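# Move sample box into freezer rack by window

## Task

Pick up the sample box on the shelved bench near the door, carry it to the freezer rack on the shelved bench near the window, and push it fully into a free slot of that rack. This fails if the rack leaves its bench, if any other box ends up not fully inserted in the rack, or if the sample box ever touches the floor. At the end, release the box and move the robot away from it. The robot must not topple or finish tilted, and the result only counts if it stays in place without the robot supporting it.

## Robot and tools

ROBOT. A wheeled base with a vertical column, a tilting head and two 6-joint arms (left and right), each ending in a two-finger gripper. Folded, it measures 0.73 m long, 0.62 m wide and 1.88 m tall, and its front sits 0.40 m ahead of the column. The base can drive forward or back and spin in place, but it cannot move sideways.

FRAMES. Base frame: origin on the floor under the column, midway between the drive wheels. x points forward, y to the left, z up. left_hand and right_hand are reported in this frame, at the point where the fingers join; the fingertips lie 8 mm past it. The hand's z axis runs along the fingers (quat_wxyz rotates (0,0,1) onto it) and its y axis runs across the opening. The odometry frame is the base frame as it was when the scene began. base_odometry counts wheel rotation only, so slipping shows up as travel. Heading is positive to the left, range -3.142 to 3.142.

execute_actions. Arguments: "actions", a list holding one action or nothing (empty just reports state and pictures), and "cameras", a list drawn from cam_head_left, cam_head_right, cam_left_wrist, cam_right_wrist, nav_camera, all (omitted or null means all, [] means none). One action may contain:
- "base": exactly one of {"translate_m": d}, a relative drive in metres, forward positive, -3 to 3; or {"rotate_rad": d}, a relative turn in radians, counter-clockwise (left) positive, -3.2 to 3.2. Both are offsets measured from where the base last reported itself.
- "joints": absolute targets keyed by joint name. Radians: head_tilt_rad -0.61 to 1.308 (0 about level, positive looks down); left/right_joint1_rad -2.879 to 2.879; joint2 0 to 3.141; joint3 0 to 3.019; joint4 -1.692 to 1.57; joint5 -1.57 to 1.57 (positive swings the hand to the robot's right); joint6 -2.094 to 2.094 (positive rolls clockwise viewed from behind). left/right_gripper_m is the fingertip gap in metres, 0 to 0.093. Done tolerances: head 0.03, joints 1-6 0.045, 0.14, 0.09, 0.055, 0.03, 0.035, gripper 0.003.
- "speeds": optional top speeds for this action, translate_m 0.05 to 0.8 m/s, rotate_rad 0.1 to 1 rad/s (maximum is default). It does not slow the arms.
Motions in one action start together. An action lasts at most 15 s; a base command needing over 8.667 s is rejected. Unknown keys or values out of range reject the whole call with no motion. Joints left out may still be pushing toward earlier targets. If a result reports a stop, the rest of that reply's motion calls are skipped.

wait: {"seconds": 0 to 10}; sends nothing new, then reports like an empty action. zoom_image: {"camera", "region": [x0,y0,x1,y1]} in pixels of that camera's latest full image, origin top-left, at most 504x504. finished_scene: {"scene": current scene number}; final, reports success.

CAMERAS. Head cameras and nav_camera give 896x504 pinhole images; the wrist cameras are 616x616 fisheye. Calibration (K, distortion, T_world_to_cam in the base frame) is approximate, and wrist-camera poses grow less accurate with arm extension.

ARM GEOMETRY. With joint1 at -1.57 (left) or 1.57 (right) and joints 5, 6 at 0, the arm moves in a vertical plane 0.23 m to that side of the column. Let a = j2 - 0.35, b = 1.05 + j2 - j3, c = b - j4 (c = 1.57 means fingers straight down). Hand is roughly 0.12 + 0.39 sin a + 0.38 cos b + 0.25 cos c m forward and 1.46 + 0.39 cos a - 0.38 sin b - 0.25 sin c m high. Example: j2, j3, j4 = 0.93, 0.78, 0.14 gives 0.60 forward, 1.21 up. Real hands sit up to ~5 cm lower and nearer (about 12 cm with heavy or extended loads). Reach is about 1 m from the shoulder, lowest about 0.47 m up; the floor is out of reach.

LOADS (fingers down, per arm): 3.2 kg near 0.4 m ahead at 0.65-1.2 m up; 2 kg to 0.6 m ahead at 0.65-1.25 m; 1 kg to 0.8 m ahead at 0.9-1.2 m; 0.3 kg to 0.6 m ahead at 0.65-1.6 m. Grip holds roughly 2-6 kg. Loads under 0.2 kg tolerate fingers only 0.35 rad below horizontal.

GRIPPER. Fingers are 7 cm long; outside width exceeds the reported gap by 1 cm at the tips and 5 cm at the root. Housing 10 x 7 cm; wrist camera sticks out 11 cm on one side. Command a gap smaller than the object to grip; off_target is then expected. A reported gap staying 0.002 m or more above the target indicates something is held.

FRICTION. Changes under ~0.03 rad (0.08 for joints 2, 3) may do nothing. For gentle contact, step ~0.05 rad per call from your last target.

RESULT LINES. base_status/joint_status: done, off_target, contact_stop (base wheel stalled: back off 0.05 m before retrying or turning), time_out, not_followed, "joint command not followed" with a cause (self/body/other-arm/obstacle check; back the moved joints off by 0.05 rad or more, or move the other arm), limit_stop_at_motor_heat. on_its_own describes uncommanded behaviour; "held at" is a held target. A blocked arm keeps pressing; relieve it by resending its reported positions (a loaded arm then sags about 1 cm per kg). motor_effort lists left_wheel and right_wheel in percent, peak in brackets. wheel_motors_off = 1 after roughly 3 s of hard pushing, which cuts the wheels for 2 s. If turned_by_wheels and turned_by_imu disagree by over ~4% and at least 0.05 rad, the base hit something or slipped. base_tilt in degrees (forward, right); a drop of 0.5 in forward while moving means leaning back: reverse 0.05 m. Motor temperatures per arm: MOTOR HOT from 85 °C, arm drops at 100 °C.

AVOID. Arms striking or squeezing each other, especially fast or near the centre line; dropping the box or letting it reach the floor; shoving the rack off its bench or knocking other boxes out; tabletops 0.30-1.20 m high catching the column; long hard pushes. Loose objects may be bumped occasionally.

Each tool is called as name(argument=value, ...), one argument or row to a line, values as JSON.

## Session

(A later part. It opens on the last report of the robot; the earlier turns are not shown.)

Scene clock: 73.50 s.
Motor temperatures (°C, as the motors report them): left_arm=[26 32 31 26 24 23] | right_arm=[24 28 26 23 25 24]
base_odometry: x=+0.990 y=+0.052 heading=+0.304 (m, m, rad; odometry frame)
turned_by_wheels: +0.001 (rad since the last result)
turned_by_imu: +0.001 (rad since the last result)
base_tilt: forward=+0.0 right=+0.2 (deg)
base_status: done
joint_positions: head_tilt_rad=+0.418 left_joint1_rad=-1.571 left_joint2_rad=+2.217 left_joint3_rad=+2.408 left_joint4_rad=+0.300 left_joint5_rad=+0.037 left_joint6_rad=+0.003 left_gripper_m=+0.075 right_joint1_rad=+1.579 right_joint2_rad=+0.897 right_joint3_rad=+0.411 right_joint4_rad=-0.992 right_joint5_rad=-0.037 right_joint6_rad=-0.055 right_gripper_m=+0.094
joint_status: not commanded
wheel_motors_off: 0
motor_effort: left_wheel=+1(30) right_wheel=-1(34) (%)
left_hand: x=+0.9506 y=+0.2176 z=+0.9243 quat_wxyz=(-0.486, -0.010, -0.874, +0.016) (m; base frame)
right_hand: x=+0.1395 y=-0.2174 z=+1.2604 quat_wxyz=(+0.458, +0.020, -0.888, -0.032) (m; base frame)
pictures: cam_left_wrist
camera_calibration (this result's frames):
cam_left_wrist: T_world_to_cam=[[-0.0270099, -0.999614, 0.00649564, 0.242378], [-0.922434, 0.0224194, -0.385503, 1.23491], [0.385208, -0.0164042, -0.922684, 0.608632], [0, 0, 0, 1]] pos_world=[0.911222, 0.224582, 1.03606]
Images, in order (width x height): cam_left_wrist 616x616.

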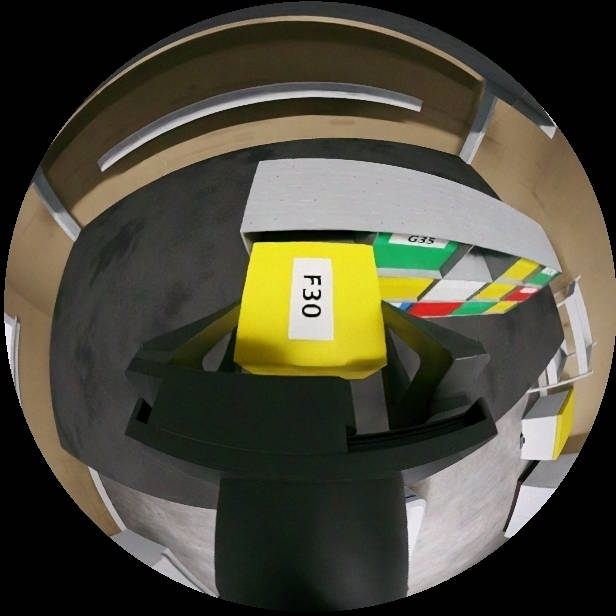

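execute_actions(
  actions=[
    {"base":{"translate_m":-0.01},"joints":{"left_joint4_rad":0.335}},
  ],
  cameras=[],
)

execute_actions(
  actions=[
    {"base":{"translate_m":0.03},"speeds":{"translate_m":0.05}},
  ],
  cameras=["cam_left_wrist"],
)

Scene clock: 76.87 s.
Motor temperatures (°C, as the motors report them): left_arm=[26 32 31 26 24 23] | right_arm=[24 28 26 23 25 24]
base_odometry: x=+0.981 y=+0.049 heading=+0.304 (m, m, rad; odometry frame)
turned_by_wheels: +0.000 (rad since the last result)
turned_by_imu: +0.000 (rad since the last result)
base_tilt: forward=+0.1 right=+0.2 (deg)
base_status: done
joint_positions: head_tilt_rad=+0.418 left_joint1_rad=-1.571 left_joint2_rad=+2.217 left_joint3_rad=+2.408 left_joint4_rad=+0.308 left_joint5_rad=+0.037 left_joint6_rad=+0.003 left_gripper_m=+0.075 right_joint1_rad=+1.579 right_joint2_rad=+0.897 right_joint3_rad=+0.408 right_joint4_rad=-0.992 right_joint5_rad=-0.037 right_joint6_rad=-0.055 right_gripper_m=+0.094
joint_status: all done
wheel_motors_off: 0
motor_effort: left_wheel=+0(31) right_wheel=+0(31) (%)
left_hand: x=+0.9516 y=+0.2176 z=+0.9258 quat_wxyz=(-0.489, -0.010, -0.872, +0.016) (m; base frame)
right_hand: x=+0.1375 y=-0.2174 z=+1.2611 quat_wxyz=(+0.460, +0.020, -0.887, -0.032) (m; base frame)
pictures: none
No camera images: the call's "cameras" was empty. Leave "cameras" out to get every camera's image.

Scene clock: 78.23 s.
Motor temperatures (°C, as the motors report them): left_arm=[26 32 31 26 24 23] | right_arm=[24 28 26 23 25 24]
base_odometry: x=+1.009 y=+0.058 heading=+0.305 (m, m, rad; odometry frame)
turned_by_wheels: +0.001 (rad since the last result)
turned_by_imu: +0.001 (rad since the last result)
base_tilt: forward=+0.1 right=+0.2 (deg)
base_status: done
joint_positions: head_tilt_rad=+0.418 left_joint1_rad=-1.571 left_joint2_rad=+2.217 left_joint3_rad=+2.408 left_joint4_rad=+0.308 left_joint5_rad=+0.037 left_joint6_rad=+0.002 left_gripper_m=+0.075 right_joint1_rad=+1.579 right_joint2_rad=+0.897 right_joint3_rad=+0.411 right_joint4_rad=-0.992 right_joint5_rad=-0.037 right_joint6_rad=-0.055 right_gripper_m=+0.094
joint_status: not commanded
wheel_motors_off: 0
motor_effort: left_wheel=+1(33) right_wheel=+0(31) (%)
left_hand: x=+0.9516 y=+0.2181 z=+0.9258 quat_wxyz=(-0.489, -0.010, -0.872, +0.016) (m; base frame)
right_hand: x=+0.1395 y=-0.2174 z=+1.2604 quat_wxyz=(+0.458, +0.020, -0.888, -0.032) (m; base frame)
pictures: cam_left_wrist
camera_calibration (this result's frames):
cam_left_wrist: T_world_to_cam=[[-0.0263382, -0.999634, 0.00609811, 0.242534], [-0.919638, 0.0218382, -0.392161, 1.23998], [0.391884, -0.0159369, -0.919877, 0.600619], [0, 0, 0, 1]] pos_world=[0.911349, 0.224938, 1.03729]
Images, in order (width x height): cam_left_wrist 616x616.

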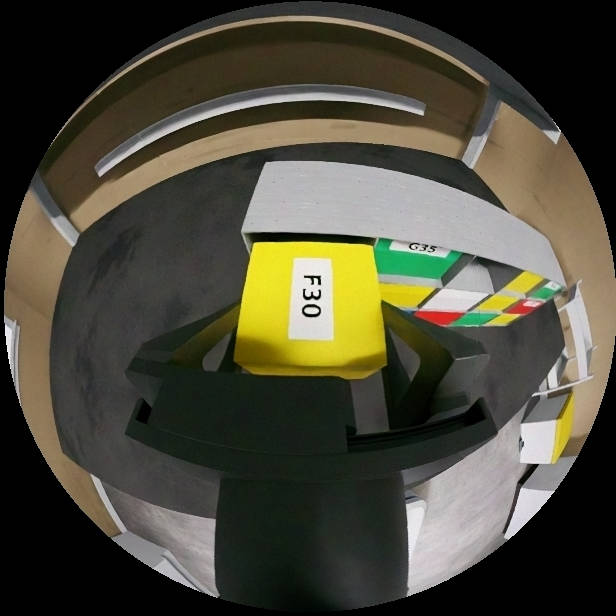

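execute_actions(
  actions=[
    {"base":{"translate_m":-0.01},"joints":{"left_joint4_rad":0.355}},
  ],
  cameras=[],
)

execute_actions(
  actions=[
    {"base":{"translate_m":0.025},"speeds":{"translate_m":0.05}},
  ],
  cameras=["cam_left_wrist"],
)

Scene clock: 79.23 s.
Motor temperatures (°C, as the motors report them): left_arm=[26 32 31 26 24 23] | right_arm=[24 28 26 23 25 24]
base_odometry: x=+1.000 y=+0.055 heading=+0.305 (m, m, rad; odometry frame)
turned_by_wheels: +0.000 (rad since the last result)
turned_by_imu: +0.000 (rad since the last result)
base_tilt: forward=+0.0 right=+0.2 (deg)
base_status: done
joint_positions: head_tilt_rad=+0.418 left_joint1_rad=-1.571 left_joint2_rad=+2.217 left_joint3_rad=+2.408 left_joint4_rad=+0.325 left_joint5_rad=+0.037 left_joint6_rad=+0.002 left_gripper_m=+0.075 right_joint1_rad=+1.579 right_joint2_rad=+0.897 right_joint3_rad=+0.408 right_joint4_rad=-0.992 right_joint5_rad=-0.037 right_joint6_rad=-0.055 right_gripper_m=+0.094
joint_status: all done
wheel_motors_off: 0
motor_effort: left_wheel=+0(31) right_wheel=+1(32) (%)
left_hand: x=+0.9538 y=+0.2180 z=+0.9294 quat_wxyz=(-0.497, -0.010, -0.868, +0.016) (m; base frame)
right_hand: x=+0.1375 y=-0.2174 z=+1.2611 quat_wxyz=(+0.460, +0.020, -0.887, -0.032) (m; base frame)
pictures: none
No camera images: the call's "cameras" was empty. Leave "cameras" out to get every camera's image.

Scene clock: 80.50 s.
Motor temperatures (°C, as the motors report them): left_arm=[26 32 31 26 24 23] | right_arm=[24 28 26 23 25 24]
base_odometry: x=+1.024 y=+0.063 heading=+0.305 (m, m, rad; odometry frame)
turned_by_wheels: +0.001 (rad since the last result)
turned_by_imu: +0.001 (rad since the last result)
base_tilt: forward=+0.0 right=+0.2 (deg)
base_status: done
joint_positions: head_tilt_rad=+0.418 left_joint1_rad=-1.571 left_joint2_rad=+2.218 left_joint3_rad=+2.408 left_joint4_rad=+0.325 left_joint5_rad=+0.039 left_joint6_rad=+0.002 left_gripper_m=+0.075 right_joint1_rad=+1.579 right_joint2_rad=+0.897 right_joint3_rad=+0.411 right_joint4_rad=-0.992 right_joint5_rad=-0.037 right_joint6_rad=-0.055 right_gripper_m=+0.094
joint_status: not commanded
wheel_motors_off: 0
motor_effort: left_wheel=+1(33) right_wheel=-2(32) (%)
left_hand: x=+0.9533 y=+0.2181 z=+0.9288 quat_wxyz=(-0.496, -0.011, -0.868, +0.016) (m; base frame)
right_hand: x=+0.1395 y=-0.2174 z=+1.2604 quat_wxyz=(+0.458, +0.020, -0.888, -0.032) (m; base frame)
pictures: cam_left_wrist
camera_calibration (this result's frames):
cam_left_wrist: T_world_to_cam=[[-0.0278854, -0.999591, 0.00630323, 0.24385], [-0.913049, 0.0229034, -0.407207, 1.25023], [0.406896, -0.0171103, -0.913314, 0.582528], [0, 0, 0, 1]] pos_world=[0.911295, 0.225083, 1.0396]
Images, in order (width x height): cam_left_wrist 616x616.

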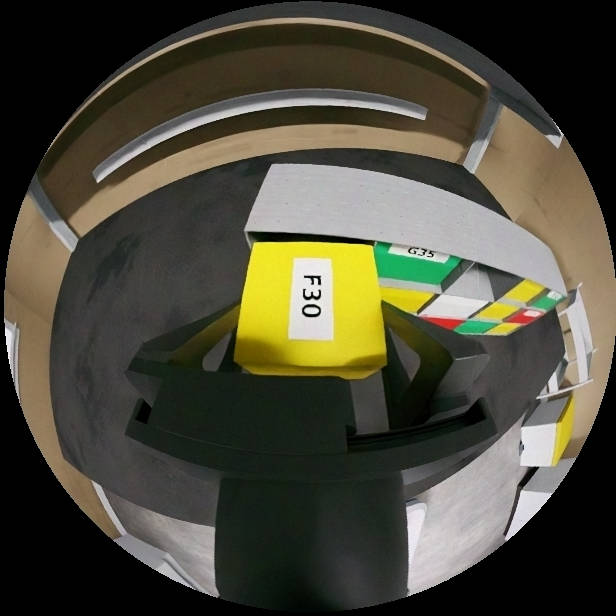

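execute_actions(
  actions=[
    {"base":{"translate_m":-0.01}},
  ],
  cameras=[],
)

execute_actions(
  actions=[
    {"base":{"rotate_rad":0.03},"joints":{"left_joint5_rad":0.13}},
  ],
  cameras=["cam_left_wrist"],
)

Scene clock: 81.37 s.
Motor temperatures (°C, as the motors report them): left_arm=[26 32 31 26 24 23] | right_arm=[24 28 26 23 25 24]
base_odometry: x=+1.014 y=+0.060 heading=+0.305 (m, m, rad; odometry frame)
turned_by_wheels: +0.000 (rad since the last result)
turned_by_imu: +0.000 (rad since the last result)
base_tilt: forward=+0.0 right=+0.1 (deg)
base_status: done
joint_positions: head_tilt_rad=+0.418 left_joint1_rad=-1.571 left_joint2_rad=+2.218 left_joint3_rad=+2.408 left_joint4_rad=+0.325 left_joint5_rad=+0.039 left_joint6_rad=+0.002 left_gripper_m=+0.075 right_joint1_rad=+1.579 right_joint2_rad=+0.897 right_joint3_rad=+0.408 right_joint4_rad=-0.992 right_joint5_rad=-0.037 right_joint6_rad=-0.055 right_gripper_m=+0.094
joint_status: not commanded
wheel_motors_off: 0
motor_effort: left_wheel=+0(32) right_wheel=+1(31) (%)
left_hand: x=+0.9533 y=+0.2181 z=+0.9288 quat_wxyz=(-0.496, -0.011, -0.868, +0.016) (m; base frame)
right_hand: x=+0.1375 y=-0.2174 z=+1.2611 quat_wxyz=(+0.460, +0.020, -0.887, -0.032) (m; base frame)
pictures: none
No camera images: the call's "cameras" was empty. Leave "cameras" out to get every camera's image.

Scene clock: 82.17 s.
Motor temperatures (°C, as the motors report them): left_arm=[26 32 31 26 24 23] | right_arm=[24 28 26 23 25 24]
base_odometry: x=+1.014 y=+0.060 heading=+0.333 (m, m, rad; odometry frame)
turned_by_wheels: +0.028 (rad since the last result)
turned_by_imu: +0.028 (rad since the last result)
base_tilt: forward=+0.0 right=+0.2 (deg)
base_status: done
joint_positions: head_tilt_rad=+0.418 left_joint1_rad=-1.567 left_joint2_rad=+2.218 left_joint3_rad=+2.408 left_joint4_rad=+0.325 left_joint5_rad=+0.127 left_joint6_rad=+0.002 left_gripper_m=+0.075 right_joint1_rad=+1.579 right_joint2_rad=+0.897 right_joint3_rad=+0.408 right_joint4_rad=-0.992 right_joint5_rad=-0.037 right_joint6_rad=-0.055 right_gripper_m=+0.094
joint_status: all done
wheel_motors_off: 0
motor_effort: left_wheel=-1(39) right_wheel=-1(35) (%)
left_hand: x=+0.9523 y=+0.2061 z=+0.9294 quat_wxyz=(-0.495, -0.032, -0.866, +0.053) (m; base frame)
right_hand: x=+0.1377 y=-0.2174 z=+1.2610 quat_wxyz=(+0.460, +0.020, -0.887, -0.032) (m; base frame)
pictures: cam_left_wrist
camera_calibration (this result's frames):
cam_left_wrist: T_world_to_cam=[[-0.101576, -0.993682, 0.0477263, 0.262322], [-0.909526, 0.0733228, -0.409128, 1.23783], [0.403044, -0.0849658, -0.911228, 0.598979], [0, 0, 0, 1]] pos_world=[0.911069, 0.220796, 1.03972]
Images, in order (width x height): cam_left_wrist 616x616.

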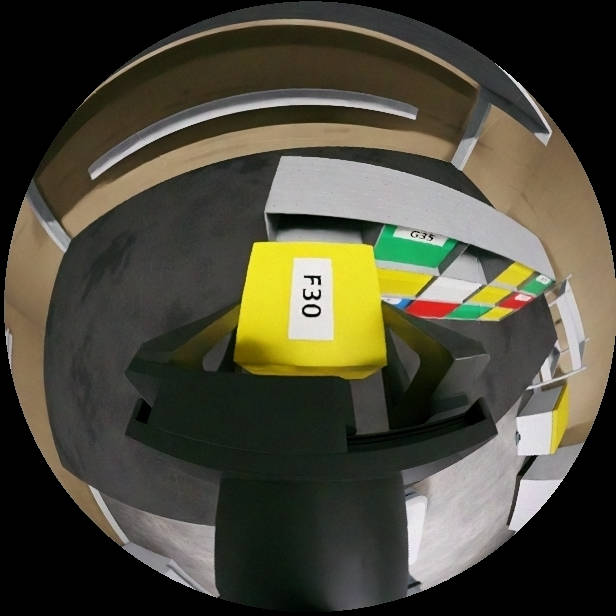

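Too left by ~8 mm; more wrist yaw fixes both.

execute_actions(
  actions=[
    {"joints":{"left_joint5_rad":0.18}},
  ],
  cameras=["cam_left_wrist"],
)

execute_actions(
  actions=[
    {"base":{"translate_m":0.03},"speeds":{"translate_m":0.05}},
  ],
  cameras=["cam_left_wrist"],
)

Scene clock: 82.83 s.
Motor temperatures (°C, as the motors report them): left_arm=[26 32 31 26 24 23] | right_arm=[24 28 26 23 25 24]
base_odometry: x=+1.014 y=+0.060 heading=+0.333 (m, m, rad; odometry frame)
turned_by_wheels: +0.000 (rad since the last result)
turned_by_imu: +0.000 (rad since the last result)
base_tilt: forward=+0.0 right=+0.2 (deg)
base_status: not commanded
joint_positions: head_tilt_rad=+0.418 left_joint1_rad=-1.567 left_joint2_rad=+2.218 left_joint3_rad=+2.408 left_joint4_rad=+0.325 left_joint5_rad=+0.177 left_joint6_rad=+0.002 left_gripper_m=+0.075 right_joint1_rad=+1.579 right_joint2_rad=+0.897 right_joint3_rad=+0.408 right_joint4_rad=-0.992 right_joint5_rad=-0.037 right_joint6_rad=-0.055 right_gripper_m=+0.094
joint_status: all done
wheel_motors_off: 0
motor_effort: left_wheel=-1(1) right_wheel=+1(0) (%)
left_hand: x=+0.9512 y=+0.1971 z=+0.9300 quat_wxyz=(-0.495, -0.045, -0.865, +0.075) (m; base frame)
right_hand: x=+0.1377 y=-0.2174 z=+1.2610 quat_wxyz=(+0.460, +0.020, -0.887, -0.032) (m; base frame)
pictures: cam_left_wrist
camera_calibration (this result's frames):
cam_left_wrist: T_world_to_cam=[[-0.145064, -0.986685, 0.0735526, 0.269236], [-0.905701, 0.102494, -0.411341, 1.2304], [0.398325, -0.126287, -0.908509, 0.609373], [0, 0, 0, 1]] pos_world=[0.910698, 0.216498, 1.03993]
Images, in order (width x height): cam_left_wrist 616x616.

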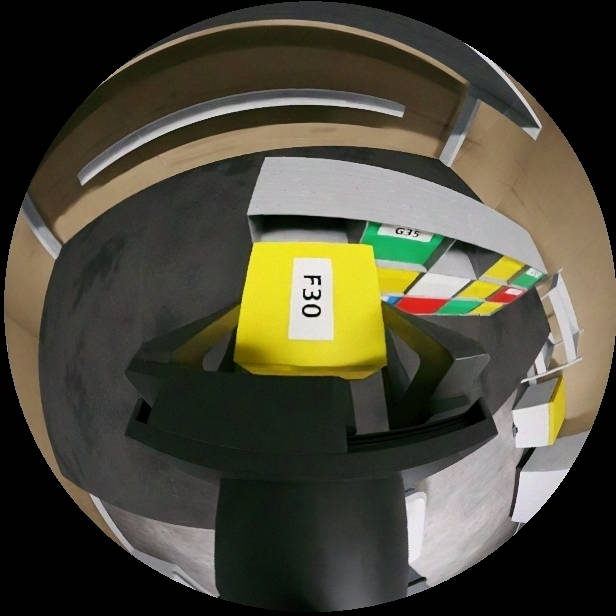

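Scene clock: 84.20 s.
Motor temperatures (°C, as the motors report them): left_arm=[26 32 31 26 24 23] | right_arm=[24 28 26 23 25 24]
base_odometry: x=+1.043 y=+0.070 heading=+0.334 (m, m, rad; odometry frame)
turned_by_wheels: +0.001 (rad since the last result)
turned_by_imu: +0.001 (rad since the last result)
base_tilt: forward=+0.0 right=+0.2 (deg)
base_status: done
joint_positions: head_tilt_rad=+0.418 left_joint1_rad=-1.569 left_joint2_rad=+2.218 left_joint3_rad=+2.408 left_joint4_rad=+0.325 left_joint5_rad=+0.177 left_joint6_rad=+0.002 left_gripper_m=+0.075 right_joint1_rad=+1.579 right_joint2_rad=+0.897 right_joint3_rad=+0.411 right_joint4_rad=-0.992 right_joint5_rad=-0.037 right_joint6_rad=-0.055 right_gripper_m=+0.094
joint_status: not commanded
wheel_motors_off: 0
motor_effort: left_wheel=+1(40) right_wheel=-1(32) (%)
left_hand: x=+0.9506 y=+0.1958 z=+0.9292 quat_wxyz=(-0.494, -0.045, -0.865, +0.075) (m; base frame)
right_hand: x=+0.1395 y=-0.2174 z=+1.2604 quat_wxyz=(+0.458, +0.020, -0.888, -0.032) (m; base frame)
pictures: cam_left_wrist
camera_calibration (this result's frames):
cam_left_wrist: T_world_to_cam=[[-0.145729, -0.986476, 0.0750241, 0.267091], [-0.906093, 0.10264, -0.41044, 1.2292], [0.397189, -0.127792, -0.908796, 0.610376], [0, 0, 0, 1]] pos_world=[0.910258, 0.215315, 1.03918]
Images, in order (width x height): cam_left_wrist 616x616.

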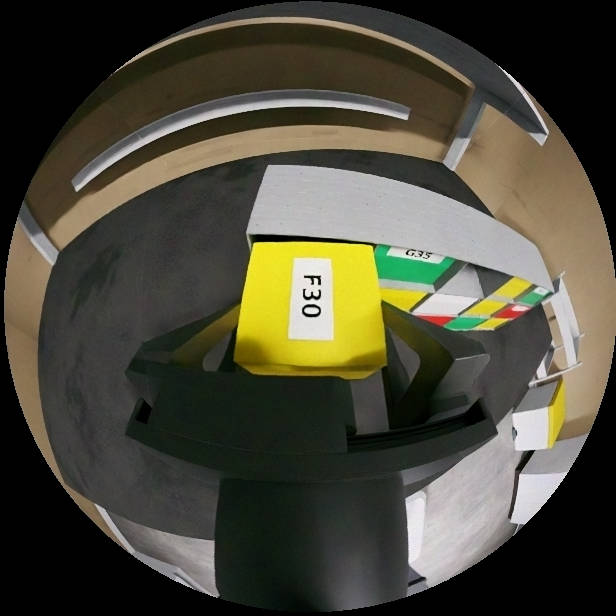

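execute_actions(
  actions=[
    {"base":{"translate_m":-0.01},"joints":{"left_joint6_rad":0.08}},
  ],
  cameras=["cam_left_wrist"],
)

execute_actions(
  actions=[
    {"base":{"translate_m":0.025},"speeds":{"translate_m":0.05}},
  ],
  cameras=["cam_left_wrist"],
)

Scene clock: 85.03 s.
Motor temperatures (°C, as the motors report them): left_arm=[26 32 31 26 24 23] | right_arm=[24 28 26 23 25 24]
base_odometry: x=+1.033 y=+0.066 heading=+0.333 (m, m, rad; odometry frame)
turned_by_wheels: -0.001 (rad since the last result)
turned_by_imu: -0.002 (rad since the last result)
base_tilt: forward=+0.0 right=+0.2 (deg)
base_status: done
joint_positions: head_tilt_rad=+0.418 left_joint1_rad=-1.569 left_joint2_rad=+2.218 left_joint3_rad=+2.408 left_joint4_rad=+0.325 left_joint5_rad=+0.177 left_joint6_rad=+0.073 left_gripper_m=+0.075 right_joint1_rad=+1.579 right_joint2_rad=+0.896 right_joint3_rad=+0.408 right_joint4_rad=-0.992 right_joint5_rad=-0.037 right_joint6_rad=-0.055 right_gripper_m=+0.094
joint_status: all done
wheel_motors_off: 0
motor_effort: left_wheel=-1(39) right_wheel=+1(43) (%)
left_hand: x=+0.9510 y=+0.1954 z=+0.9300 quat_wxyz=(-0.497, -0.076, -0.863, +0.058) (m; base frame)
right_hand: x=+0.1378 y=-0.2174 z=+1.2610 quat_wxyz=(+0.459, +0.020, -0.887, -0.032) (m; base frame)
pictures: cam_left_wrist
camera_calibration (this result's frames):
cam_left_wrist: T_world_to_cam=[[-0.181478, -0.983298, 0.0138334, 0.357048], [-0.895813, 0.159496, -0.414826, 1.21312], [0.405691, -0.0876738, -0.909796, 0.595814], [0, 0, 0, 1]] pos_world=[0.909811, 0.209834, 1.04036]
Images, in order (width x height): cam_left_wrist 616x616.

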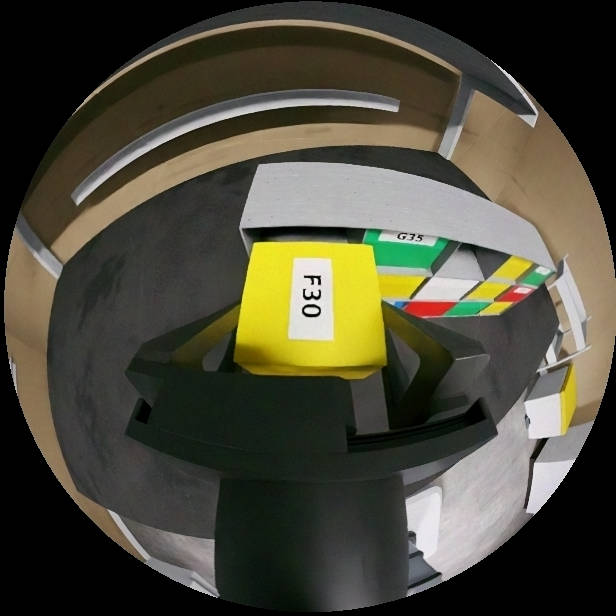

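Scene clock: 86.30 s.
Motor temperatures (°C, as the motors report them): left_arm=[26 33 31 26 24 23] | right_arm=[24 28 26 23 25 24]
base_odometry: x=+1.057 y=+0.075 heading=+0.334 (m, m, rad; odometry frame)
turned_by_wheels: +0.001 (rad since the last result)
turned_by_imu: +0.001 (rad since the last result)
base_tilt: forward=+0.0 right=+0.2 (deg)
base_status: done
joint_positions: head_tilt_rad=+0.418 left_joint1_rad=-1.569 left_joint2_rad=+2.218 left_joint3_rad=+2.408 left_joint4_rad=+0.325 left_joint5_rad=+0.180 left_joint6_rad=+0.078 left_gripper_m=+0.075 right_joint1_rad=+1.579 right_joint2_rad=+0.896 right_joint3_rad=+0.411 right_joint4_rad=-0.992 right_joint5_rad=-0.037 right_joint6_rad=-0.055 right_gripper_m=+0.094
joint_status: not commanded
wheel_motors_off: 0
motor_effort: left_wheel=+0(32) right_wheel=-1(32) (%)
left_hand: x=+0.9508 y=+0.1950 z=+0.9297 quat_wxyz=(-0.497, -0.078, -0.862, +0.058) (m; base frame)
right_hand: x=+0.1394 y=-0.2174 z=+1.2605 quat_wxyz=(+0.458, +0.020, -0.888, -0.032) (m; base frame)
pictures: cam_left_wrist
camera_calibration (this result's frames):
cam_left_wrist: T_world_to_cam=[[-0.18618, -0.982455, 0.010941, 0.363554], [-0.894833, 0.164956, -0.414804, 1.21082], [0.405722, -0.0870186, -0.909845, 0.595523], [0, 0, 0, 1]] pos_world=[0.909554, 0.209264, 1.04011]
Images, in order (width x height): cam_left_wrist 616x616.

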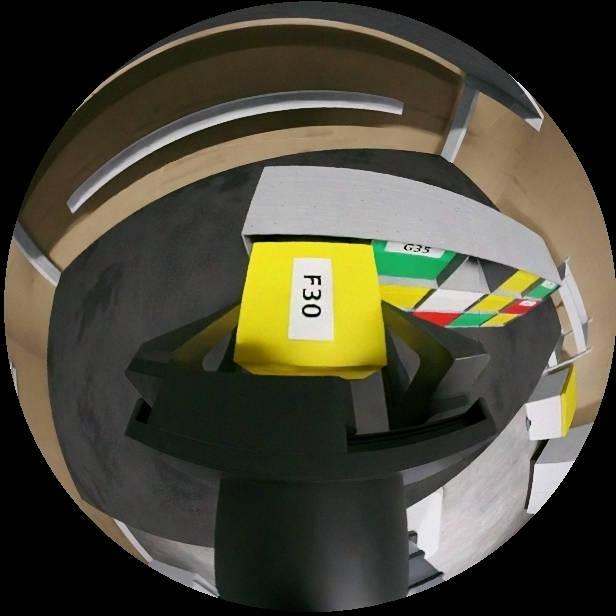

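Slightly right; nudge left.

execute_actions(
  actions=[
    {"base":{"translate_m":-0.008}},
  ],
  cameras=[],
)

execute_actions(
  actions=[
    {"base":{"rotate_rad":0.006}},
  ],
  cameras=["cam_left_wrist"],
)

execute_actions(
  actions=[
    {"base":{"translate_m":0.02},"speeds":{"translate_m":0.05}},
  ],
  cameras=["cam_left_wrist"],
)

Scene clock: 87.10 s.
Motor temperatures (°C, as the motors report them): left_arm=[26 33 31 26 24 23] | right_arm=[24 28 26 23 25 24]
base_odometry: x=+1.049 y=+0.072 heading=+0.333 (m, m, rad; odometry frame)
turned_by_wheels: -0.001 (rad since the last result)
turned_by_imu: -0.001 (rad since the last result)
base_tilt: forward=+0.0 right=+0.1 (deg)
base_status: done
joint_positions: head_tilt_rad=+0.418 left_joint1_rad=-1.569 left_joint2_rad=+2.218 left_joint3_rad=+2.408 left_joint4_rad=+0.326 left_joint5_rad=+0.180 left_joint6_rad=+0.078 left_gripper_m=+0.075 right_joint1_rad=+1.579 right_joint2_rad=+0.896 right_joint3_rad=+0.408 right_joint4_rad=-0.992 right_joint5_rad=-0.037 right_joint6_rad=-0.055 right_gripper_m=+0.094
joint_status: not commanded
wheel_motors_off: 0
motor_effort: left_wheel=-1(36) right_wheel=+1(42) (%)
left_hand: x=+0.9511 y=+0.1950 z=+0.9302 quat_wxyz=(-0.497, -0.078, -0.862, +0.058) (m; base frame)
right_hand: x=+0.1380 y=-0.2174 z=+1.2610 quat_wxyz=(+0.459, +0.020, -0.888, -0.032) (m; base frame)
pictures: none
No camera images: the call's "cameras" was empty. Leave "cameras" out to get every camera's image.

Scene clock: 87.87 s.
Motor temperatures (°C, as the motors report them): left_arm=[26 33 31 26 24 23] | right_arm=[24 28 26 23 25 24]
base_odometry: x=+1.049 y=+0.072 heading=+0.337 (m, m, rad; odometry frame)
turned_by_wheels: +0.004 (rad since the last result)
turned_by_imu: +0.004 (rad since the last result)
base_tilt: forward=+0.0 right=+0.1 (deg)
base_status: done
joint_positions: head_tilt_rad=+0.418 left_joint1_rad=-1.571 left_joint2_rad=+2.218 left_joint3_rad=+2.408 left_joint4_rad=+0.326 left_joint5_rad=+0.180 left_joint6_rad=+0.078 left_gripper_m=+0.075 right_joint1_rad=+1.579 right_joint2_rad=+0.896 right_joint3_rad=+0.409 right_joint4_rad=-0.992 right_joint5_rad=-0.037 right_joint6_rad=-0.055 right_gripper_m=+0.094
joint_status: not commanded
wheel_motors_off: 0
motor_effort: left_wheel=-1(33) right_wheel=+1(33) (%)
left_hand: x=+0.9510 y=+0.1940 z=+0.9302 quat_wxyz=(-0.497, -0.078, -0.862, +0.059) (m; base frame)
right_hand: x=+0.1384 y=-0.2174 z=+1.2608 quat_wxyz=(+0.459, +0.020, -0.888, -0.032) (m; base frame)
pictures: cam_left_wrist
camera_calibration (this result's frames):
cam_left_wrist: T_world_to_cam=[[-0.186756, -0.982337, 0.0117008, 0.362416], [-0.894264, 0.165057, -0.415991, 1.21199], [0.406712, -0.0881524, -0.909293, 0.594546], [0, 0, 0, 1]] pos_world=[0.909713, 0.208377, 1.04055]
Images, in order (width x height): cam_left_wrist 616x616.

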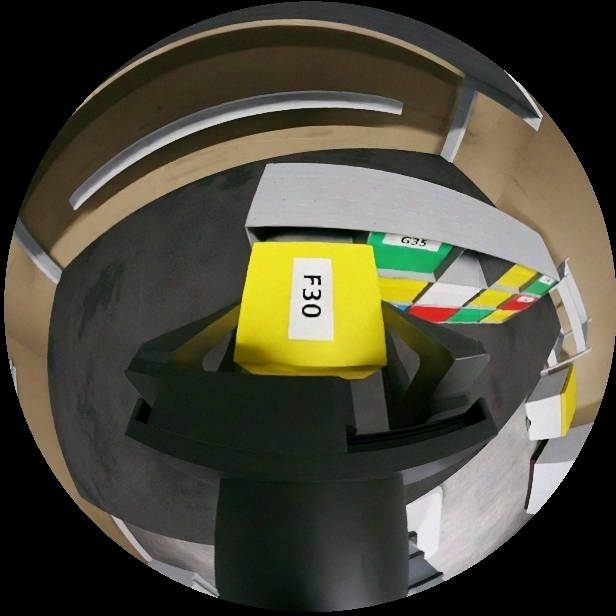

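Scene clock: 89.03 s.
Motor temperatures (°C, as the motors report them): left_arm=[26 33 31 26 24 23] | right_arm=[24 28 26 23 25 24]
base_odometry: x=+1.068 y=+0.079 heading=+0.338 (m, m, rad; odometry frame)
turned_by_wheels: +0.001 (rad since the last result)
turned_by_imu: +0.001 (rad since the last result)
base_tilt: forward=+0.1 right=+0.1 (deg)
base_status: done
joint_positions: head_tilt_rad=+0.418 left_joint1_rad=-1.570 left_joint2_rad=+2.218 left_joint3_rad=+2.408 left_joint4_rad=+0.326 left_joint5_rad=+0.182 left_joint6_rad=+0.079 left_gripper_m=+0.075 right_joint1_rad=+1.579 right_joint2_rad=+0.896 right_joint3_rad=+0.411 right_joint4_rad=-0.992 right_joint5_rad=-0.037 right_joint6_rad=-0.055 right_gripper_m=+0.094
joint_status: not commanded
wheel_motors_off: 0
motor_effort: left_wheel=+1(32) right_wheel=-2(32) (%)
left_hand: x=+0.9507 y=+0.1944 z=+0.9297 quat_wxyz=(-0.497, -0.079, -0.862, +0.059) (m; base frame)
right_hand: x=+0.1394 y=-0.2174 z=+1.2605 quat_wxyz=(+0.458, +0.020, -0.888, -0.032) (m; base frame)
pictures: cam_left_wrist
camera_calibration (this result's frames):
cam_left_wrist: T_world_to_cam=[[-0.187856, -0.982129, 0.0115524, 0.363909], [-0.894208, 0.16615, -0.415676, 1.21079], [0.406328, -0.0884176, -0.909439, 0.594794], [0, 0, 0, 1]] pos_world=[0.909381, 0.208823, 1.04002]
Images, in order (width x height): cam_left_wrist 616x616.

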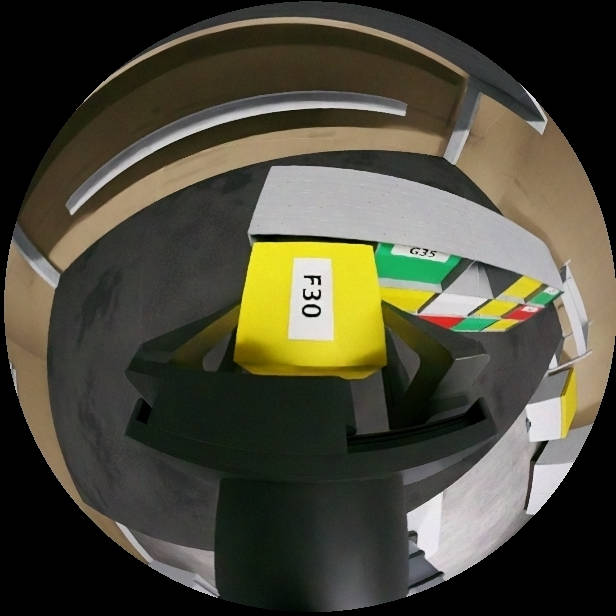

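execute_actions(
  actions=[
    {"base":{"translate_m":-0.01}},
  ],
  cameras=["cam_head_right"],
)

zoom_image(
  camera="cam_head_right",
  region=[280,250,580,420],
)

Scene clock: 89.90 s.
Motor temperatures (°C, as the motors report them): left_arm=[26 33 31 26 24 23] | right_arm=[24 28 26 23 25 24]
base_odometry: x=+1.059 y=+0.075 heading=+0.336 (m, m, rad; odometry frame)
turned_by_wheels: -0.001 (rad since the last result)
turned_by_imu: -0.001 (rad since the last result)
base_tilt: forward=+0.0 right=+0.2 (deg)
base_status: done
joint_positions: head_tilt_rad=+0.418 left_joint1_rad=-1.570 left_joint2_rad=+2.218 left_joint3_rad=+2.408 left_joint4_rad=+0.326 left_joint5_rad=+0.182 left_joint6_rad=+0.079 left_gripper_m=+0.075 right_joint1_rad=+1.579 right_joint2_rad=+0.896 right_joint3_rad=+0.408 right_joint4_rad=-0.992 right_joint5_rad=-0.037 right_joint6_rad=-0.055 right_gripper_m=+0.094
joint_status: not commanded
wheel_motors_off: 0
motor_effort: left_wheel=-1(36) right_wheel=+1(40) (%)
left_hand: x=+0.9509 y=+0.1944 z=+0.9300 quat_wxyz=(-0.497, -0.079, -0.862, +0.059) (m; base frame)
right_hand: x=+0.1378 y=-0.2174 z=+1.2610 quat_wxyz=(+0.459, +0.020, -0.887, -0.032) (m; base frame)
pictures: cam_head_right
camera_calibration (this result's frames):
cam_head_right: T_world_to_cam=[[0.105693, -0.994294, -0.0144341, -0.0339622], [-0.44874, -0.0347376, -0.892987, 1.39747], [0.88739, 0.10086, -0.449851, 0.570323], [0, 0, 0, 1]] pos_world=[0.124592, -0.0427464, 1.50399]
Images, in order (width x height): cam_head_right 896x504.

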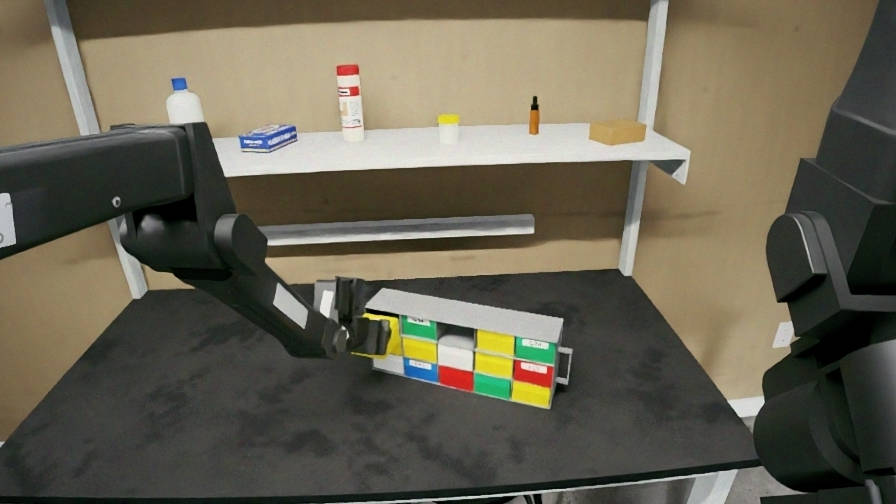

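Region (280, 250, 580, 420) of cam_head_right's 896x504 image, scaled by 1.680, with more detail than that image has; it fills the top 286 rows of this view, and the rest is white.

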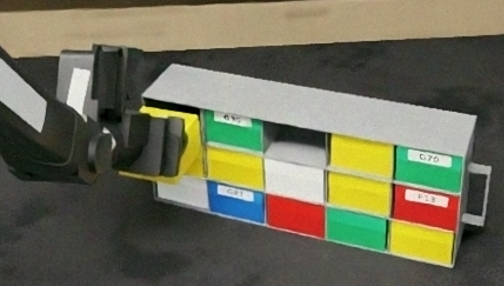

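execute_actions(
  actions=[
    {"base":{"translate_m":-0.15}},
  ],
  cameras=[],
)

execute_actions(
  actions=[
    {"base":{"rotate_rad":-0.7},"joints":{"left_joint5_rad":0.04,"left_joint6_rad":0.0}},
  ],
  cameras=[],
)

execute_actions(
  actions=[
    {"base":{"translate_m":-0.355}},
  ],
  cameras=[],
)

execute_actions(
  actions=[
    {"base":{"rotate_rad":0.4}},
  ],
  cameras=[],
)

execute_actions(
  actions=[
    {"base":{"translate_m":0.3}},
  ],
  cameras=["cam_left_wrist","cam_head_right"],
)

Scene clock: 91.70 s.
Motor temperatures (°C, as the motors report them): left_arm=[26 33 31 26 24 23] | right_arm=[24 28 26 23 25 24]
base_odometry: x=+0.917 y=+0.026 heading=+0.336 (m, m, rad; odometry frame)
turned_by_wheels: +0.000 (rad since the last result)
turned_by_imu: +0.000 (rad since the last result)
base_tilt: forward=+0.0 right=+0.2 (deg)
base_status: done
joint_positions: head_tilt_rad=+0.418 left_joint1_rad=-1.571 left_joint2_rad=+2.218 left_joint3_rad=+2.408 left_joint4_rad=+0.326 left_joint5_rad=+0.182 left_joint6_rad=+0.079 left_gripper_m=+0.075 right_joint1_rad=+1.579 right_joint2_rad=+0.896 right_joint3_rad=+0.409 right_joint4_rad=-0.992 right_joint5_rad=-0.037 right_joint6_rad=-0.055 right_gripper_m=+0.094
joint_status: not commanded
wheel_motors_off: 0
motor_effort: left_wheel=-1(53) right_wheel=+0(34) (%)
left_hand: x=+0.9511 y=+0.1937 z=+0.9303 quat_wxyz=(-0.498, -0.079, -0.862, +0.059) (m; base frame)
right_hand: x=+0.1385 y=-0.2174 z=+1.2608 quat_wxyz=(+0.459, +0.020, -0.888, -0.032) (m; base frame)
pictures: none
No camera images: the call's "cameras" was empty. Leave "cameras" out to get every camera's image.

Scene clock: 94.10 s.
Motor temperatures (°C, as the motors report them): left_arm=[26 33 31 26 24 23] | right_arm=[24 28 26 23 25 24]
base_odometry: x=+0.917 y=+0.026 heading=-0.363 (m, m, rad; odometry frame)
turned_by_wheels: -0.699 (rad since the last result)
turned_by_imu: -0.699 (rad since the last result)
base_tilt: forward=+0.0 right=+0.2 (deg)
base_status: done
joint_positions: head_tilt_rad=+0.418 left_joint1_rad=-1.571 left_joint2_rad=+2.218 left_joint3_rad=+2.408 left_joint4_rad=+0.326 left_joint5_rad=+0.040 left_joint6_rad=+0.006 left_gripper_m=+0.075 right_joint1_rad=+1.579 right_joint2_rad=+0.896 right_joint3_rad=+0.409 right_joint4_rad=-0.992 right_joint5_rad=-0.037 right_joint6_rad=-0.055 right_gripper_m=+0.094
joint_status: all done
wheel_motors_off: 0
motor_effort: left_wheel=+4(34) right_wheel=-5(34) (%)
left_hand: x=+0.9534 y=+0.2179 z=+0.9289 quat_wxyz=(-0.497, -0.012, -0.868, +0.016) (m; base frame)
right_hand: x=+0.1385 y=-0.2174 z=+1.2608 quat_wxyz=(+0.459, +0.020, -0.888, -0.032) (m; base frame)
pictures: none
No camera images: the call's "cameras" was empty. Leave "cameras" out to get every camera's image.

Scene clock: 96.13 s.
Motor temperatures (°C, as the motors report them): left_arm=[26 33 31 26 24 23] | right_arm=[24 28 26 23 25 24]
base_odometry: x=+0.585 y=+0.152 heading=-0.363 (m, m, rad; odometry frame)
turned_by_wheels: -0.001 (rad since the last result)
turned_by_imu: +0.000 (rad since the last result)
base_tilt: forward=+0.0 right=+0.2 (deg)
base_status: done
joint_positions: head_tilt_rad=+0.418 left_joint1_rad=-1.571 left_joint2_rad=+2.218 left_joint3_rad=+2.408 left_joint4_rad=+0.326 left_joint5_rad=+0.040 left_joint6_rad=+0.006 left_gripper_m=+0.075 right_joint1_rad=+1.579 right_joint2_rad=+0.896 right_joint3_rad=+0.408 right_joint4_rad=-0.992 right_joint5_rad=-0.037 right_joint6_rad=-0.055 right_gripper_m=+0.094
joint_status: not commanded
wheel_motors_off: 0
motor_effort: left_wheel=+0(42) right_wheel=-1(50) (%)
left_hand: x=+0.9534 y=+0.2176 z=+0.9289 quat_wxyz=(-0.497, -0.012, -0.868, +0.016) (m; base frame)
right_hand: x=+0.1381 y=-0.2174 z=+1.2610 quat_wxyz=(+0.459, +0.020, -0.888, -0.032) (m; base frame)
pictures: none
No camera images: the call's "cameras" was empty. Leave "cameras" out to get every camera's image.

Scene clock: 98.10 s.
Motor temperatures (°C, as the motors report them): left_arm=[26 33 32 26 24 23] | right_arm=[24 28 26 23 25 24]
base_odometry: x=+0.585 y=+0.152 heading=+0.036 (m, m, rad; odometry frame)
turned_by_wheels: +0.399 (rad since the last result)
turned_by_imu: +0.399 (rad since the last result)
base_tilt: forward=+0.0 right=+0.2 (deg)
base_status: done
joint_positions: head_tilt_rad=+0.418 left_joint1_rad=-1.574 left_joint2_rad=+2.218 left_joint3_rad=+2.408 left_joint4_rad=+0.326 left_joint5_rad=+0.039 left_joint6_rad=+0.006 left_gripper_m=+0.075 right_joint1_rad=+1.579 right_joint2_rad=+0.896 right_joint3_rad=+0.409 right_joint4_rad=-0.992 right_joint5_rad=-0.037 right_joint6_rad=-0.055 right_gripper_m=+0.094
joint_status: not commanded
wheel_motors_off: 0
motor_effort: left_wheel=+0(33) right_wheel=+2(42) (%)
left_hand: x=+0.9534 y=+0.2146 z=+0.9290 quat_wxyz=(-0.497, -0.012, -0.868, +0.017) (m; base frame)
right_hand: x=+0.1383 y=-0.2174 z=+1.2609 quat_wxyz=(+0.459, +0.020, -0.888, -0.032) (m; base frame)
pictures: none
No camera images: the call's "cameras" was empty. Leave "cameras" out to get every camera's image.

Scene clock: 100.10 s.
Motor temperatures (°C, as the motors report them): left_arm=[26 33 32 26 24 23] | right_arm=[24 28 26 23 25 24]
base_odometry: x=+0.885 y=+0.163 heading=+0.037 (m, m, rad; odometry frame)
turned_by_wheels: +0.001 (rad since the last result)
turned_by_imu: +0.000 (rad since the last result)
base_tilt: forward=+0.1 right=+0.2 (deg)
base_status: done
joint_positions: head_tilt_rad=+0.418 left_joint1_rad=-1.573 left_joint2_rad=+2.217 left_joint3_rad=+2.408 left_joint4_rad=+0.326 left_joint5_rad=+0.039 left_joint6_rad=+0.006 left_gripper_m=+0.075 right_joint1_rad=+1.579 right_joint2_rad=+0.896 right_joint3_rad=+0.414 right_joint4_rad=-0.992 right_joint5_rad=-0.037 right_joint6_rad=-0.055 right_gripper_m=+0.094
joint_status: not commanded
wheel_motors_off: 0
motor_effort: left_wheel=+1(45) right_wheel=-2(51) (%)
left_hand: x=+0.9536 y=+0.2156 z=+0.9293 quat_wxyz=(-0.497, -0.012, -0.868, +0.017) (m; base frame)
right_hand: x=+0.1409 y=-0.2174 z=+1.2600 quat_wxyz=(+0.457, +0.020, -0.889, -0.032) (m; base frame)
pictures: cam_head_right, cam_left_wrist
camera_calibration (this result's frames):
cam_head_right: T_world_to_cam=[[0.105693, -0.994294, -0.0144335, -0.0339632], [-0.448735, -0.0347376, -0.89299, 1.39748], [0.887393, 0.10086, -0.449846, 0.570314], [0, 0, 0, 1]] pos_world=[0.124593, -0.0427464, 1.50399]
cam_left_wrist: T_world_to_cam=[[-0.0312943, -0.999493, 0.00580304, 0.245098], [-0.912287, 0.0261909, -0.408714, 1.25065], [0.408355, -0.0180845, -0.912644, 0.581034], [0, 0, 0, 1]] pos_world=[0.911356, 0.222726, 1.04001]
Images, in order (width x height): cam_head_right 896x504, cam_left_wrist 616x616.

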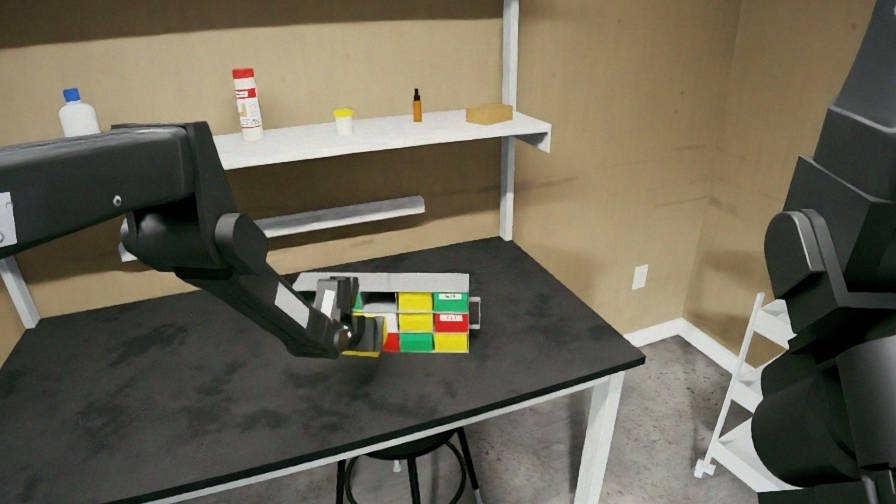

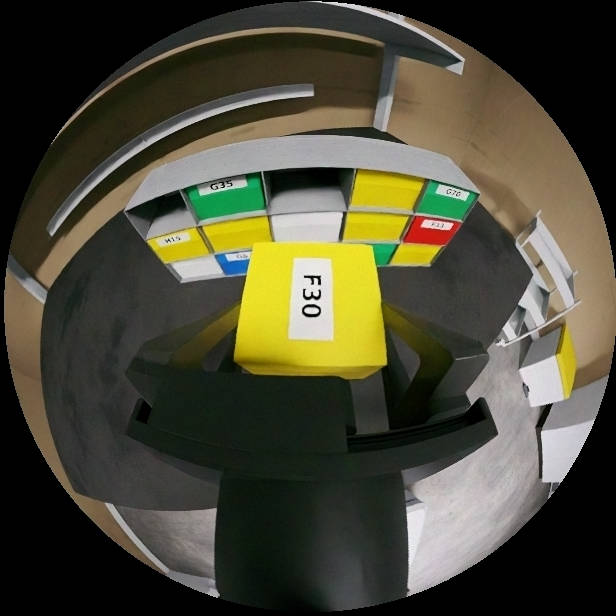

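execute_actions(
  actions=[
    {"base":{"translate_m":0.1},"speeds":{"translate_m":0.06}},
  ],
  cameras=["cam_left_wrist"],
)

Scene clock: 102.60 s.
Motor temperatures (°C, as the motors report them): left_arm=[26 33 32 26 24 23] | right_arm=[24 28 26 23 25 24]
base_odometry: x=+0.985 y=+0.166 heading=+0.037 (m, m, rad; odometry frame)
turned_by_wheels: +0.001 (rad since the last result)
turned_by_imu: +0.000 (rad since the last result)
base_tilt: forward=+0.1 right=+0.1 (deg)
base_status: done
joint_positions: head_tilt_rad=+0.418 left_joint1_rad=-1.573 left_joint2_rad=+2.221 left_joint3_rad=+2.405 left_joint4_rad=+0.326 left_joint5_rad=+0.038 left_joint6_rad=+0.001 left_gripper_m=+0.075 right_joint1_rad=+1.579 right_joint2_rad=+0.896 right_joint3_rad=+0.411 right_joint4_rad=-0.992 right_joint5_rad=-0.037 right_joint6_rad=-0.055 right_gripper_m=+0.094
joint_status: not commanded
wheel_motors_off: 0
motor_effort: left_wheel=+1(33) right_wheel=-2(28) (%)
left_hand: x=+0.9506 y=+0.2159 z=+0.9251 quat_wxyz=(-0.494, -0.010, -0.869, +0.017) (m; base frame)
right_hand: x=+0.1397 y=-0.2174 z=+1.2604 quat_wxyz=(+0.458, +0.020, -0.888, -0.032) (m; base frame)
pictures: cam_left_wrist
camera_calibration (this result's frames):
cam_left_wrist: T_world_to_cam=[[-0.027622, -0.999577, 0.00914195, 0.238725], [-0.914927, 0.0215967, -0.403041, 1.24448], [0.402673, -0.019497, -0.915136, 0.586407], [0, 0, 0, 1]] pos_world=[0.909069, 0.223181, 1.03604]
Images, in order (width x height): cam_left_wrist 616x616.

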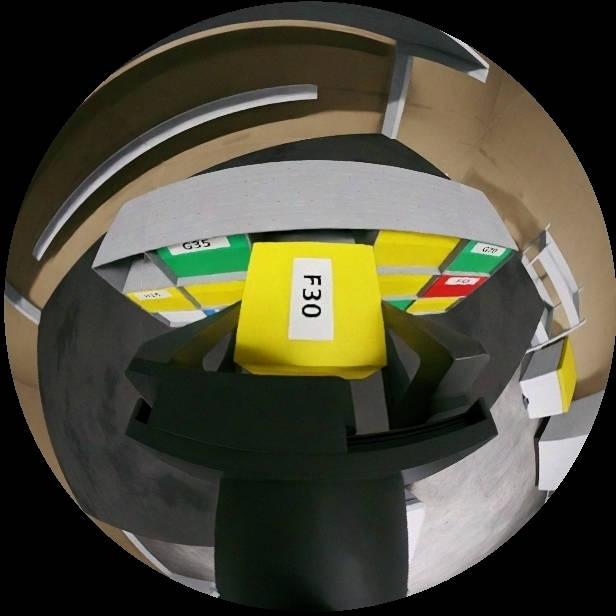

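execute_actions(
  actions=[
    {"base":{"translate_m":-0.012},"joints":{"left_joint4_rad":0.385}},
  ],
  cameras=[],
)

execute_actions(
  actions=[
    {"base":{"translate_m":0.03},"speeds":{"translate_m":0.05}},
  ],
  cameras=["cam_left_wrist"],
)

Scene clock: 103.47 s.
Motor temperatures (°C, as the motors report them): left_arm=[26 33 32 26 24 23] | right_arm=[24 28 26 23 25 24]
base_odometry: x=+0.973 y=+0.166 heading=+0.037 (m, m, rad; odometry frame)
turned_by_wheels: +0.000 (rad since the last result)
turned_by_imu: +0.000 (rad since the last result)
base_tilt: forward=+0.0 right=+0.2 (deg)
base_status: done
joint_positions: head_tilt_rad=+0.418 left_joint1_rad=-1.573 left_joint2_rad=+2.221 left_joint3_rad=+2.405 left_joint4_rad=+0.354 left_joint5_rad=+0.038 left_joint6_rad=+0.001 left_gripper_m=+0.075 right_joint1_rad=+1.579 right_joint2_rad=+0.896 right_joint3_rad=+0.408 right_joint4_rad=-0.992 right_joint5_rad=-0.037 right_joint6_rad=-0.055 right_gripper_m=+0.094
joint_status: all done
wheel_motors_off: 0
motor_effort: left_wheel=+0(31) right_wheel=-1(33) (%)
left_hand: x=+0.9540 y=+0.2159 z=+0.9310 quat_wxyz=(-0.506, -0.010, -0.862, +0.017) (m; base frame)
right_hand: x=+0.1381 y=-0.2174 z=+1.2610 quat_wxyz=(+0.459, +0.020, -0.888, -0.032) (m; base frame)
pictures: none
No camera images: the call's "cameras" was empty. Leave "cameras" out to get every camera's image.

Scene clock: 104.83 s.
Motor temperatures (°C, as the motors report them): left_arm=[26 33 32 26 24 23] | right_arm=[24 28 26 23 25 24]
base_odometry: x=+1.003 y=+0.167 heading=+0.038 (m, m, rad; odometry frame)
turned_by_wheels: +0.000 (rad since the last result)
turned_by_imu: +0.000 (rad since the last result)
base_tilt: forward=+0.0 right=+0.2 (deg)
base_status: done
joint_positions: head_tilt_rad=+0.418 left_joint1_rad=-1.573 left_joint2_rad=+2.225 left_joint3_rad=+2.403 left_joint4_rad=+0.354 left_joint5_rad=+0.037 left_joint6_rad=+0.000 left_gripper_m=+0.075 right_joint1_rad=+1.579 right_joint2_rad=+0.896 right_joint3_rad=+0.412 right_joint4_rad=-0.992 right_joint5_rad=-0.037 right_joint6_rad=-0.055 right_gripper_m=+0.094
joint_status: not commanded
wheel_motors_off: 0
motor_effort: left_wheel=+1(33) right_wheel=+1(30) (%)
left_hand: x=+0.9509 y=+0.2160 z=+0.9265 quat_wxyz=(-0.504, -0.009, -0.864, +0.017) (m; base frame)
right_hand: x=+0.1399 y=-0.2174 z=+1.2603 quat_wxyz=(+0.458, +0.020, -0.888, -0.032) (m; base frame)
pictures: cam_left_wrist
camera_calibration (this result's frames):
cam_left_wrist: T_world_to_cam=[[-0.0263515, -0.999607, 0.00952833, 0.237294], [-0.906165, 0.0198613, -0.422458, 1.25531], [0.422103, -0.0197666, -0.906333, 0.561002], [0, 0, 0, 1]] pos_world=[0.906973, 0.223358, 1.03651]
Images, in order (width x height): cam_left_wrist 616x616.

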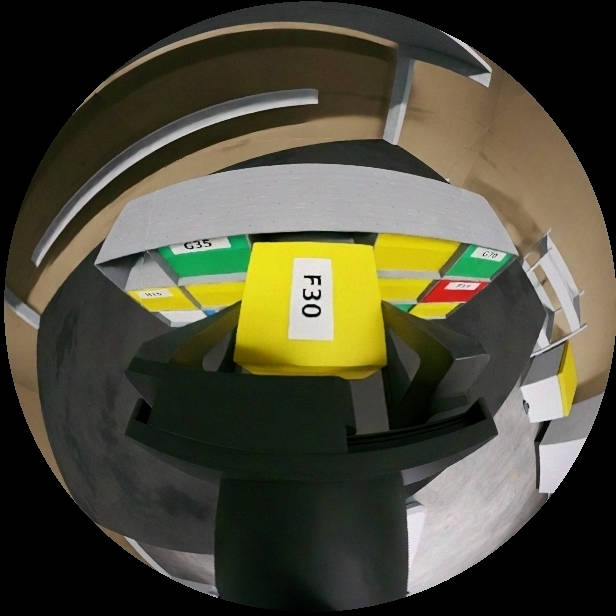

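Arm sags; raise more.

execute_actions(
  actions=[
    {"base":{"translate_m":-0.012},"joints":{"left_joint4_rad":0.43}},
  ],
  cameras=[],
)

execute_actions(
  actions=[
    {"base":{"translate_m":0.03},"speeds":{"translate_m":0.05}},
  ],
  cameras=["cam_left_wrist"],
)

Scene clock: 107.87 s.
Motor temperatures (°C, as the motors report them): left_arm=[26 34 32 26 24 23] | right_arm=[24 28 26 23 25 24]
base_odometry: x=+0.991 y=+0.167 heading=+0.038 (m, m, rad; odometry frame)
turned_by_wheels: +0.000 (rad since the last result)
turned_by_imu: +0.000 (rad since the last result)
base_tilt: forward=+0.0 right=+0.1 (deg)
base_status: done
joint_positions: head_tilt_rad=+0.418 left_joint1_rad=-1.573 left_joint2_rad=+2.225 left_joint3_rad=+2.403 left_joint4_rad=+0.398 left_joint5_rad=+0.037 left_joint6_rad=+0.000 left_gripper_m=+0.075 right_joint1_rad=+1.579 right_joint2_rad=+0.896 right_joint3_rad=+0.408 right_joint4_rad=-0.992 right_joint5_rad=-0.037 right_joint6_rad=-0.055 right_gripper_m=+0.094
joint_status: all done
wheel_motors_off: 0
motor_effort: left_wheel=+1(31) right_wheel=-1(33) (%)
left_hand: x=+0.9560 y=+0.2160 z=+0.9359 quat_wxyz=(-0.522, -0.010, -0.852, +0.017) (m; base frame)
right_hand: x=+0.1381 y=-0.2174 z=+1.2610 quat_wxyz=(+0.459, +0.020, -0.888, -0.032) (m; base frame)
pictures: none
No camera images: the call's "cameras" was empty. Leave "cameras" out to get every camera's image.

Scene clock: 109.13 s.
Motor temperatures (°C, as the motors report them): left_arm=[26 34 32 26 24 23] | right_arm=[24 28 26 23 25 24]
base_odometry: x=+1.021 y=+0.168 heading=+0.038 (m, m, rad; odometry frame)
turned_by_wheels: +0.000 (rad since the last result)
turned_by_imu: +0.000 (rad since the last result)
base_tilt: forward=+0.0 right=+0.2 (deg)
base_status: done
joint_positions: head_tilt_rad=+0.418 left_joint1_rad=-1.573 left_joint2_rad=+2.226 left_joint3_rad=+2.403 left_joint4_rad=+0.398 left_joint5_rad=+0.037 left_joint6_rad=+0.004 left_gripper_m=+0.075 right_joint1_rad=+1.579 right_joint2_rad=+0.896 right_joint3_rad=+0.412 right_joint4_rad=-0.992 right_joint5_rad=-0.037 right_joint6_rad=-0.055 right_gripper_m=+0.094
joint_status: not commanded
wheel_motors_off: 0
motor_effort: left_wheel=+0(34) right_wheel=-1(33) (%)
left_hand: x=+0.9558 y=+0.2160 z=+0.9356 quat_wxyz=(-0.522, -0.011, -0.853, +0.016) (m; base frame)
right_hand: x=+0.1399 y=-0.2174 z=+1.2603 quat_wxyz=(+0.458, +0.020, -0.888, -0.032) (m; base frame)
pictures: cam_left_wrist
camera_calibration (this result's frames):
cam_left_wrist: T_world_to_cam=[[-0.0285564, -0.999581, 0.00468999, 0.243978], [-0.886827, 0.0231697, -0.46152, 1.28099], [0.461218, -0.0173385, -0.887118, 0.511355], [0, 0, 0, 1]] pos_world=[0.907139, 0.223062, 1.04369]
Images, in order (width x height): cam_left_wrist 616x616.

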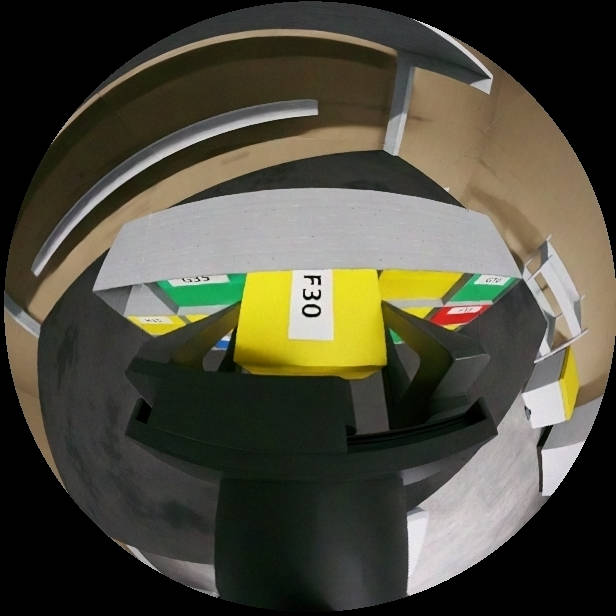

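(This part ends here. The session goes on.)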